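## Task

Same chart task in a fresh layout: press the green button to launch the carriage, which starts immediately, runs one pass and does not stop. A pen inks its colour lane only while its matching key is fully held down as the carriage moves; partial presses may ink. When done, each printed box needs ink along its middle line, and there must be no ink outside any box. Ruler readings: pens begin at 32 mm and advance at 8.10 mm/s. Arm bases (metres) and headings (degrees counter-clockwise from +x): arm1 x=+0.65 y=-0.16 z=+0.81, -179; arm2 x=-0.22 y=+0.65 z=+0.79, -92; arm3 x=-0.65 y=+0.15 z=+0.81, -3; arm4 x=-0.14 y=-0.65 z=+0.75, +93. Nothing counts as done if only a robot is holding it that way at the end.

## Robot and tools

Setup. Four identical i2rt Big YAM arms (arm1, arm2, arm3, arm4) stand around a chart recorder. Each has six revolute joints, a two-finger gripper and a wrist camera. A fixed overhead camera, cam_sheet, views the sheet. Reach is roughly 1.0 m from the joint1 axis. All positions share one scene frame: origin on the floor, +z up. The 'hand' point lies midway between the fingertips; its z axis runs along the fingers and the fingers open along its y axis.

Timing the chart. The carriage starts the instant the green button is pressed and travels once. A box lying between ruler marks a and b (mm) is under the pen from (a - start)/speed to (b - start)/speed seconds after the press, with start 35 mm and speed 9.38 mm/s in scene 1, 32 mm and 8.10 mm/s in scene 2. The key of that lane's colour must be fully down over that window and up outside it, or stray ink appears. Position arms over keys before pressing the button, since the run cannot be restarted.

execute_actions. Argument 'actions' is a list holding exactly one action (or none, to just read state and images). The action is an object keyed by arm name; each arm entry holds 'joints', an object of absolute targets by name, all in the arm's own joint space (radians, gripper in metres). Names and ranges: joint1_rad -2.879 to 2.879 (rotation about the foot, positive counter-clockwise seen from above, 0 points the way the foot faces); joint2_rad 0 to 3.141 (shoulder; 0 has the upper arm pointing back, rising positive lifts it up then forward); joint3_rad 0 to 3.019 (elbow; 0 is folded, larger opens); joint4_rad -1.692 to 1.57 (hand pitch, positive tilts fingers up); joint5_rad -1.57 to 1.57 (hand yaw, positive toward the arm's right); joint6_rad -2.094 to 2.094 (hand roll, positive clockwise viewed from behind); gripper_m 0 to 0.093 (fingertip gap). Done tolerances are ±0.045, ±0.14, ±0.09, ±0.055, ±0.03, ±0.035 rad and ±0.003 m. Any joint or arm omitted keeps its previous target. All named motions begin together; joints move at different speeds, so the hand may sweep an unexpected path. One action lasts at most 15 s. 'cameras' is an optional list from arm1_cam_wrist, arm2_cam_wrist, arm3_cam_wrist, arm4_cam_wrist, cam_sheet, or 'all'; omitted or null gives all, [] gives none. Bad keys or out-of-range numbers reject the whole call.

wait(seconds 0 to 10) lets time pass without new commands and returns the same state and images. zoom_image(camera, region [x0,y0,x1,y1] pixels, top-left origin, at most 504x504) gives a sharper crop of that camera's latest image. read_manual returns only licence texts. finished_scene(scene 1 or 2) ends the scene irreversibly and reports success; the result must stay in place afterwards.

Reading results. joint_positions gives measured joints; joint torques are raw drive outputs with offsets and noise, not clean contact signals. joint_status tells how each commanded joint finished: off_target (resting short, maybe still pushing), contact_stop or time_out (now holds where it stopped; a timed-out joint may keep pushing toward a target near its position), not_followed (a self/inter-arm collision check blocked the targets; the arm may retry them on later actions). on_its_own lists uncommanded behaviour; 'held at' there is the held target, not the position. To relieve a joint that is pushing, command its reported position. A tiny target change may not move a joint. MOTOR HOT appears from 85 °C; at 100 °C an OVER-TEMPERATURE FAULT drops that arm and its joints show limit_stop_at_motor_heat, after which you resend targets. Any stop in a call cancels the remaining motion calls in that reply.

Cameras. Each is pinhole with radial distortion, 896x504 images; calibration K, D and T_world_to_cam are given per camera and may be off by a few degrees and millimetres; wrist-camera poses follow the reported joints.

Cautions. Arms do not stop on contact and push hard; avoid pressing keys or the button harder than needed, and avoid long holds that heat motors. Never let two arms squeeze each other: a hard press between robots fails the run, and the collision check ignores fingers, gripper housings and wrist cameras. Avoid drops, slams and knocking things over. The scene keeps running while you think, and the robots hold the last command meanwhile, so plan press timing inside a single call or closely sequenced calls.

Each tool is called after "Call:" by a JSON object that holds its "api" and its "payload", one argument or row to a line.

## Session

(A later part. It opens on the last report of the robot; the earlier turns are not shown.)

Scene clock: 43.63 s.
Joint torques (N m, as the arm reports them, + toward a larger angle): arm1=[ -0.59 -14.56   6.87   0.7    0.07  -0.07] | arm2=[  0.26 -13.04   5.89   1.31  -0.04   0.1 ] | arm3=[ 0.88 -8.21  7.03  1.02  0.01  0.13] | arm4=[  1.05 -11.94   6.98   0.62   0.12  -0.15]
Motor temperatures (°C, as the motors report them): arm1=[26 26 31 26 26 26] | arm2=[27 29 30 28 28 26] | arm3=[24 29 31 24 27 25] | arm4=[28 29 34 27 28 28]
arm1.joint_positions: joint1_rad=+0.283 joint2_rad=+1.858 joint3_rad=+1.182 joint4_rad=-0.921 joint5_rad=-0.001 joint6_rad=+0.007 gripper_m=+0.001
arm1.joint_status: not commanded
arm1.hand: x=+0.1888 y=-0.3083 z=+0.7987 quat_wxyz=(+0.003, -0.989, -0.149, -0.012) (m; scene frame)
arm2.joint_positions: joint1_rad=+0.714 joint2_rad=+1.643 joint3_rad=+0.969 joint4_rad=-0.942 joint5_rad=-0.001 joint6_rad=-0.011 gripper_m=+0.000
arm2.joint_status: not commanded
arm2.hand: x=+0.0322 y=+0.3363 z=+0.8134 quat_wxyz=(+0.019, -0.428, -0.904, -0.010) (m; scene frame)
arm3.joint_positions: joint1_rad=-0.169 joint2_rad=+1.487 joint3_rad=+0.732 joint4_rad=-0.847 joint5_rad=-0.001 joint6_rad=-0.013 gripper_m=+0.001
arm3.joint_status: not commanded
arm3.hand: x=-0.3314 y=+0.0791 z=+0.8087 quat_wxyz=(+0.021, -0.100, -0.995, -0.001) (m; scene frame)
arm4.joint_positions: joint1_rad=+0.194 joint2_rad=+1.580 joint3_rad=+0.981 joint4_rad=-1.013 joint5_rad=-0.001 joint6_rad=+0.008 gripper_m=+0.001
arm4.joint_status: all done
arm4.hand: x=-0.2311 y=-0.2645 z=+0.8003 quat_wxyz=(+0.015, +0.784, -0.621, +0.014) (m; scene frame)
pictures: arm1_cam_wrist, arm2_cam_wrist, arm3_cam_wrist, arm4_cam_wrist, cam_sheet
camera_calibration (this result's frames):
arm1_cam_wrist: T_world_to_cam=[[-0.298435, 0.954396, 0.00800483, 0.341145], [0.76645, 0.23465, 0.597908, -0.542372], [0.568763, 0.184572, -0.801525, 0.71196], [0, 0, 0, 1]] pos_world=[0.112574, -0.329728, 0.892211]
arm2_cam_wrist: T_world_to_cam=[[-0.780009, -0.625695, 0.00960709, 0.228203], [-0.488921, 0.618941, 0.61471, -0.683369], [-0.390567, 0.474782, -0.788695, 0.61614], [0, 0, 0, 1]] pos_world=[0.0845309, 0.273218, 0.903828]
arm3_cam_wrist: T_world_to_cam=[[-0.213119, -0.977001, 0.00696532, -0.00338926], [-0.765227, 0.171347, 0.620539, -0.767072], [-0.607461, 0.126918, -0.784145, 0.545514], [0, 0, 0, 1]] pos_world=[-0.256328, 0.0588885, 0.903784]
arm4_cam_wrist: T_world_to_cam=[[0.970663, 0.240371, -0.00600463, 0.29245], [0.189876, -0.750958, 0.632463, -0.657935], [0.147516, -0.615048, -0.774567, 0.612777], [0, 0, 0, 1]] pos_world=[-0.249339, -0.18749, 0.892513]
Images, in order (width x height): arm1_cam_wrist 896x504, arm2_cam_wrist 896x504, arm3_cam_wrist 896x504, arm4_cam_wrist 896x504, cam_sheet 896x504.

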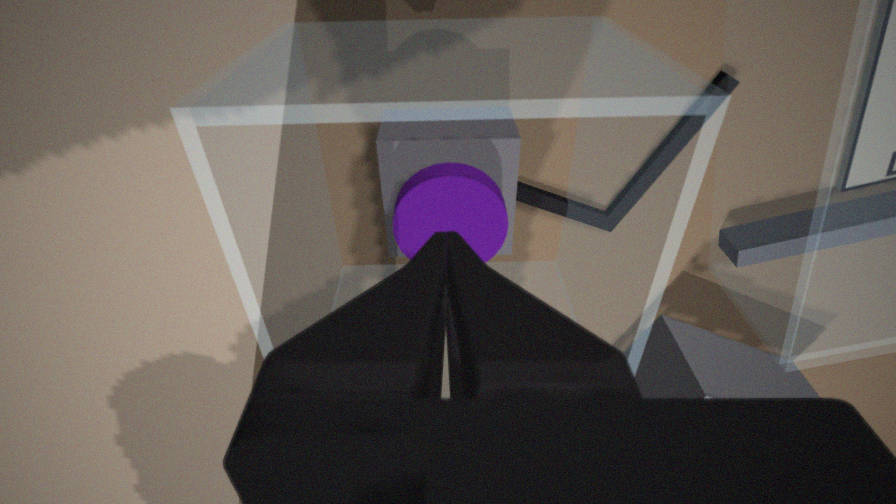

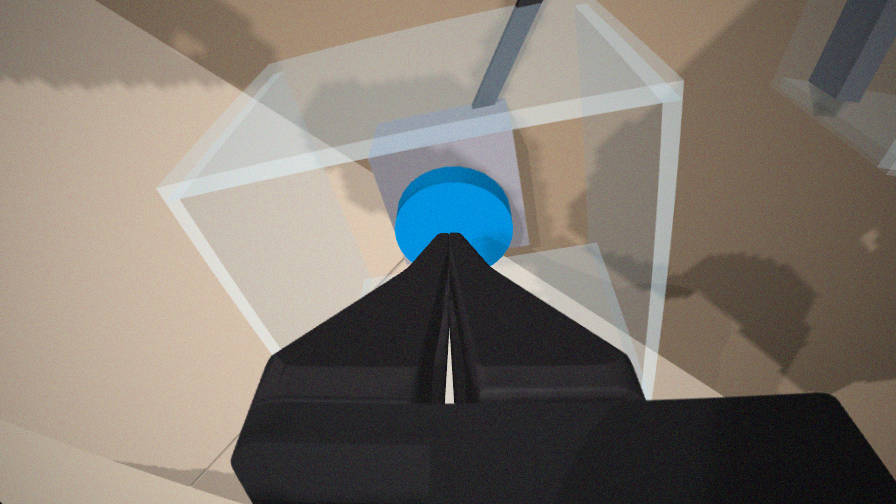

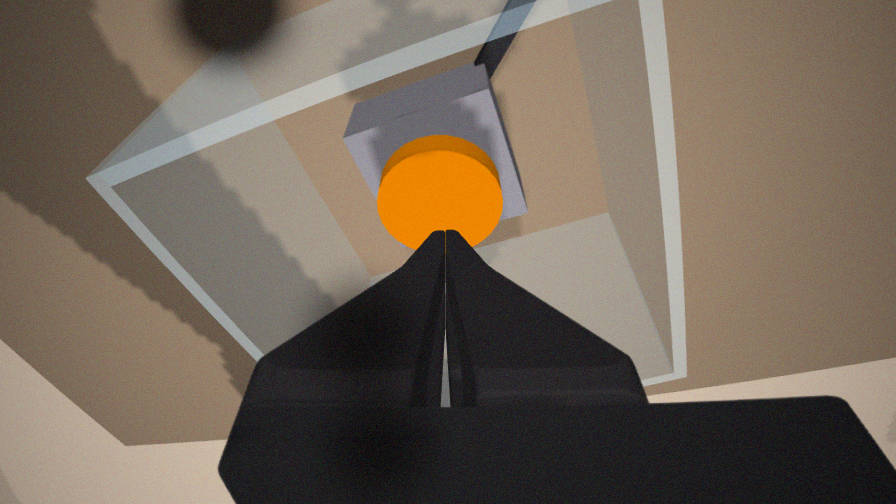

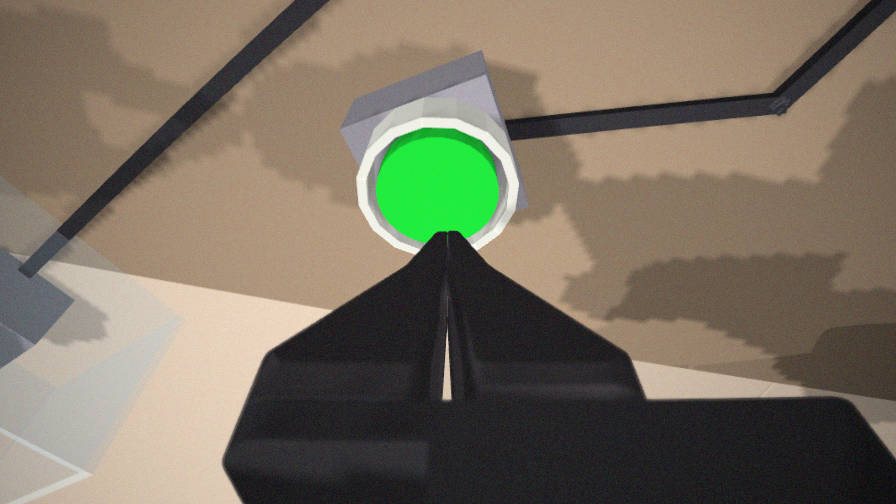

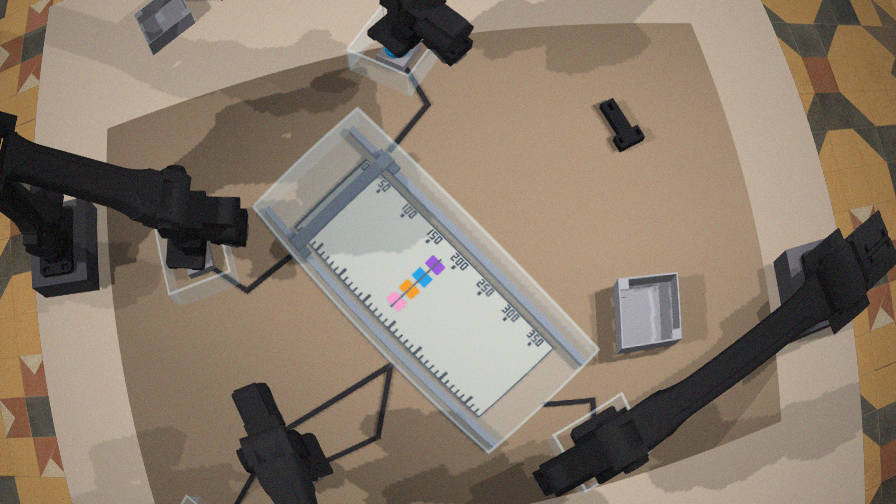

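Call:
{"api": "execute_actions", "payload": {
  "actions": [
    {"arm1":{"joints":{"joint2_rad":1.815,"joint3_rad":1.125,"joint4_rad":-0.885}},"arm2":{"joints":{"joint2_rad":1.605,"joint3_rad":0.92,"joint4_rad":-0.9}}}
  ],
  "cameras": []
}}

Call:
{"api": "execute_actions", "payload": {
  "actions": [
    {"arm1":{"joints":{"joint2_rad":2.0}},"arm2":{"joints":{"joint2_rad":1.80}}}
  ],
  "cameras": ["arm1_cam_wrist","arm2_cam_wrist"]
}}

Call:
{"api": "execute_actions", "payload": {
  "actions": [
    {"arm1":{"joints":{"joint2_rad":1.815}},"arm2":{"joints":{"joint2_rad":1.605}}}
  ],
  "cameras": []
}}

Scene clock: 52.83 s.
Joint torques (N m, as the arm reports them, + toward a larger angle): arm1=[ -0.59 -15.15   6.71   1.04   0.07  -0.07] | arm2=[  0.27 -13.79   5.86   1.47  -0.04   0.1 ] | arm3=[ 0.95 -8.2   7.27  0.94  0.06  0.13] | arm4=[  1.13 -11.84   7.14   0.69   0.14  -0.15]
Motor temperatures (°C, as the motors report them): arm1=[26 27 31 26 26 26] | arm2=[27 30 29 28 28 26] | arm3=[24 29 31 24 27 25] | arm4=[28 29 34 27 28 28]
arm1.joint_positions: joint1_rad=+0.283 joint2_rad=+1.838 joint3_rad=+1.132 joint4_rad=-0.897 joint5_rad=-0.001 joint6_rad=+0.007 gripper_m=+0.001
arm1.joint_status: all done
arm1.hand: x=+0.2039 y=-0.3034 z=+0.7931 quat_wxyz=(+0.004, -0.989, -0.149, -0.015) (m; scene frame)
arm2.joint_positions: joint1_rad=+0.714 joint2_rad=+1.623 joint3_rad=+0.918 joint4_rad=-0.917 joint5_rad=-0.001 joint6_rad=-0.011 gripper_m=+0.000
arm2.joint_status: all done
arm2.hand: x=+0.0218 y=+0.3493 z=+0.8061 quat_wxyz=(+0.022, -0.428, -0.903, -0.011) (m; scene frame)
arm3.joint_positions: joint1_rad=-0.169 joint2_rad=+1.487 joint3_rad=+0.732 joint4_rad=-0.847 joint5_rad=-0.001 joint6_rad=-0.013 gripper_m=+0.001
arm3.joint_status: not commanded
arm3.hand: x=-0.3314 y=+0.0791 z=+0.8087 quat_wxyz=(+0.021, -0.100, -0.995, -0.001) (m; scene frame)
arm4.joint_positions: joint1_rad=+0.194 joint2_rad=+1.580 joint3_rad=+0.981 joint4_rad=-1.013 joint5_rad=-0.001 joint6_rad=+0.008 gripper_m=+0.001
arm4.joint_status: not commanded
arm4.hand: x=-0.2311 y=-0.2645 z=+0.8003 quat_wxyz=(+0.015, +0.784, -0.621, +0.014) (m; scene frame)
pictures: none
No camera images: the call's "cameras" was empty. Leave "cameras" out to get every camera's image.

Scene clock: 53.63 s.
Joint torques (N m, as the arm reports them, + toward a larger angle): arm1=[-0.73 -7.09  5.07  0.79  0.07 -0.07] | arm2=[ 0.25 -5.52  3.94  1.56 -0.04  0.1 ] | arm3=[ 1.27 -7.42  7.13  0.94  0.01  0.1 ] | arm4=[  1.08 -11.79   7.08   0.65   0.15  -0.15]
Motor temperatures (°C, as the motors report them): arm1=[26 27 31 26 26 26] | arm2=[27 30 29 28 28 26] | arm3=[24 29 31 24 27 25] | arm4=[28 29 34 27 28 28]
arm1.joint_positions: joint1_rad=+0.283 joint2_rad=+1.912 joint3_rad=+1.146 joint4_rad=-0.893 joint5_rad=-0.001 joint6_rad=+0.007 gripper_m=+0.001
arm1.joint_status: all done
arm1.hand: x=+0.2073 y=-0.3022 z=+0.7639 quat_wxyz=(+0.008, -0.988, -0.149, -0.042) (m; scene frame)
arm2.joint_positions: joint1_rad=+0.714 joint2_rad=+1.712 joint3_rad=+0.937 joint4_rad=-0.923 joint5_rad=-0.001 joint6_rad=-0.011 gripper_m=+0.000
arm2.joint_status: all done
arm2.hand: x=+0.0197 y=+0.3519 z=+0.7789 quat_wxyz=(+0.056, -0.427, -0.902, -0.027) (m; scene frame)
arm3.joint_positions: joint1_rad=-0.169 joint2_rad=+1.487 joint3_rad=+0.732 joint4_rad=-0.847 joint5_rad=-0.001 joint6_rad=-0.013 gripper_m=+0.001
arm3.joint_status: not commanded
arm3.hand: x=-0.3314 y=+0.0791 z=+0.8087 quat_wxyz=(+0.021, -0.100, -0.995, -0.001) (m; scene frame)
arm4.joint_positions: joint1_rad=+0.194 joint2_rad=+1.580 joint3_rad=+0.981 joint4_rad=-1.013 joint5_rad=-0.001 joint6_rad=+0.008 gripper_m=+0.001
arm4.joint_status: not commanded
arm4.hand: x=-0.2311 y=-0.2645 z=+0.8003 quat_wxyz=(+0.015, +0.784, -0.621, +0.014) (m; scene frame)
pictures: arm1_cam_wrist, arm2_cam_wrist
camera_calibration (this result's frames):
arm1_cam_wrist: T_world_to_cam=[[-0.298658, 0.954325, 0.00824314, 0.341038], [0.729619, 0.222751, 0.646559, -0.570314], [0.615191, 0.199114, -0.762819, 0.637582], [0, 0, 0, 1]] pos_world=[0.125731, -0.325375, 0.852291]
arm2_cam_wrist: T_world_to_cam=[[-0.779555, -0.626262, 0.00951851, 0.228787], [-0.456073, 0.577993, 0.676699, -0.712383], [-0.429293, 0.523183, -0.736198, 0.519492], [0, 0, 0, 1]] pos_world=[0.0764675, 0.283243, 0.86234]
Images, in order (width x height): arm1_cam_wrist 896x504, arm2_cam_wrist 896x504.

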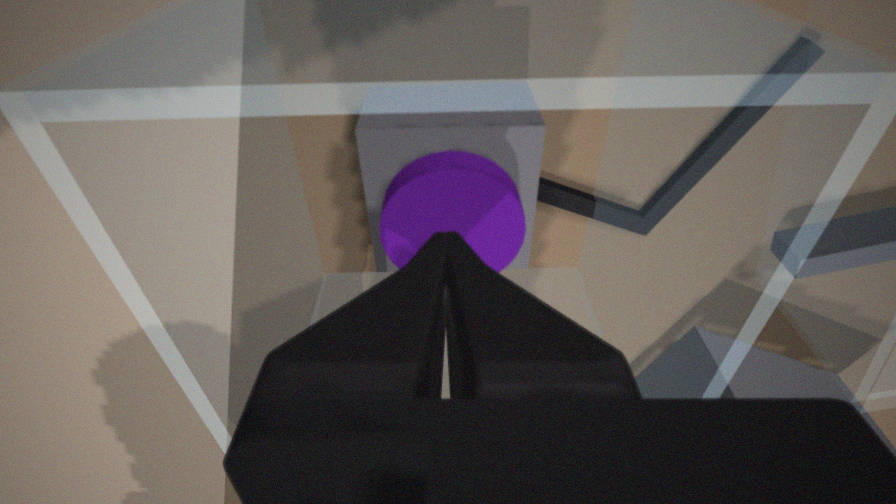

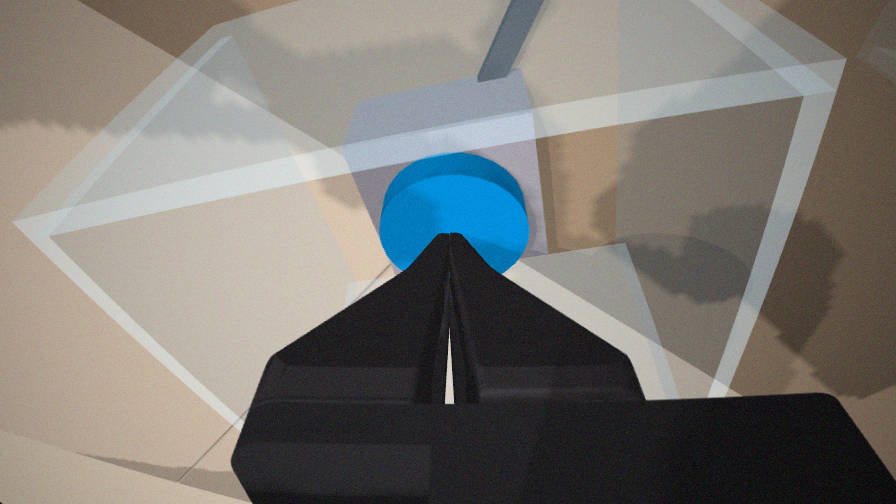

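Scene clock: 54.70 s.
Joint torques (N m, as the arm reports them, + toward a larger angle): arm1=[ -0.58 -14.05   6.79   0.89   0.07  -0.07] | arm2=[  0.28 -12.33   5.82   1.42  -0.04   0.1 ] | arm3=[ 1.   -7.84  7.02  0.8   0.04  0.1 ] | arm4=[  1.23 -12.02   7.13   0.62   0.14  -0.15]
Motor temperatures (°C, as the motors report them): arm1=[26 27 31 26 26 26] | arm2=[27 30 29 28 28 26] | arm3=[24 29 31 24 27 25] | arm4=[28 29 34 27 28 28]
arm1.joint_positions: joint1_rad=+0.283 joint2_rad=+1.821 joint3_rad=+1.132 joint4_rad=-0.891 joint5_rad=-0.001 joint6_rad=+0.007 gripper_m=+0.001
arm1.joint_status: all done
arm1.hand: x=+0.2001 y=-0.3047 z=+0.8007 quat_wxyz=(+0.002, -0.989, -0.150, -0.003) (m; scene frame)
arm2.joint_positions: joint1_rad=+0.714 joint2_rad=+1.608 joint3_rad=+0.919 joint4_rad=-0.915 joint5_rad=-0.001 joint6_rad=-0.011 gripper_m=+0.000
arm2.joint_status: all done
arm2.hand: x=+0.0236 y=+0.3471 z=+0.8119 quat_wxyz=(+0.014, -0.428, -0.904, -0.007) (m; scene frame)
arm3.joint_positions: joint1_rad=-0.169 joint2_rad=+1.487 joint3_rad=+0.732 joint4_rad=-0.847 joint5_rad=-0.001 joint6_rad=-0.013 gripper_m=+0.001
arm3.joint_status: not commanded
arm3.hand: x=-0.3314 y=+0.0791 z=+0.8087 quat_wxyz=(+0.021, -0.100, -0.995, -0.001) (m; scene frame)
arm4.joint_positions: joint1_rad=+0.194 joint2_rad=+1.580 joint3_rad=+0.981 joint4_rad=-1.013 joint5_rad=-0.001 joint6_rad=+0.008 gripper_m=+0.001
arm4.joint_status: not commanded
arm4.hand: x=-0.2311 y=-0.2645 z=+0.8003 quat_wxyz=(+0.015, +0.784, -0.621, +0.014) (m; scene frame)
pictures: none
No camera images: the call's "cameras" was empty. Leave "cameras" out to get every camera's image.


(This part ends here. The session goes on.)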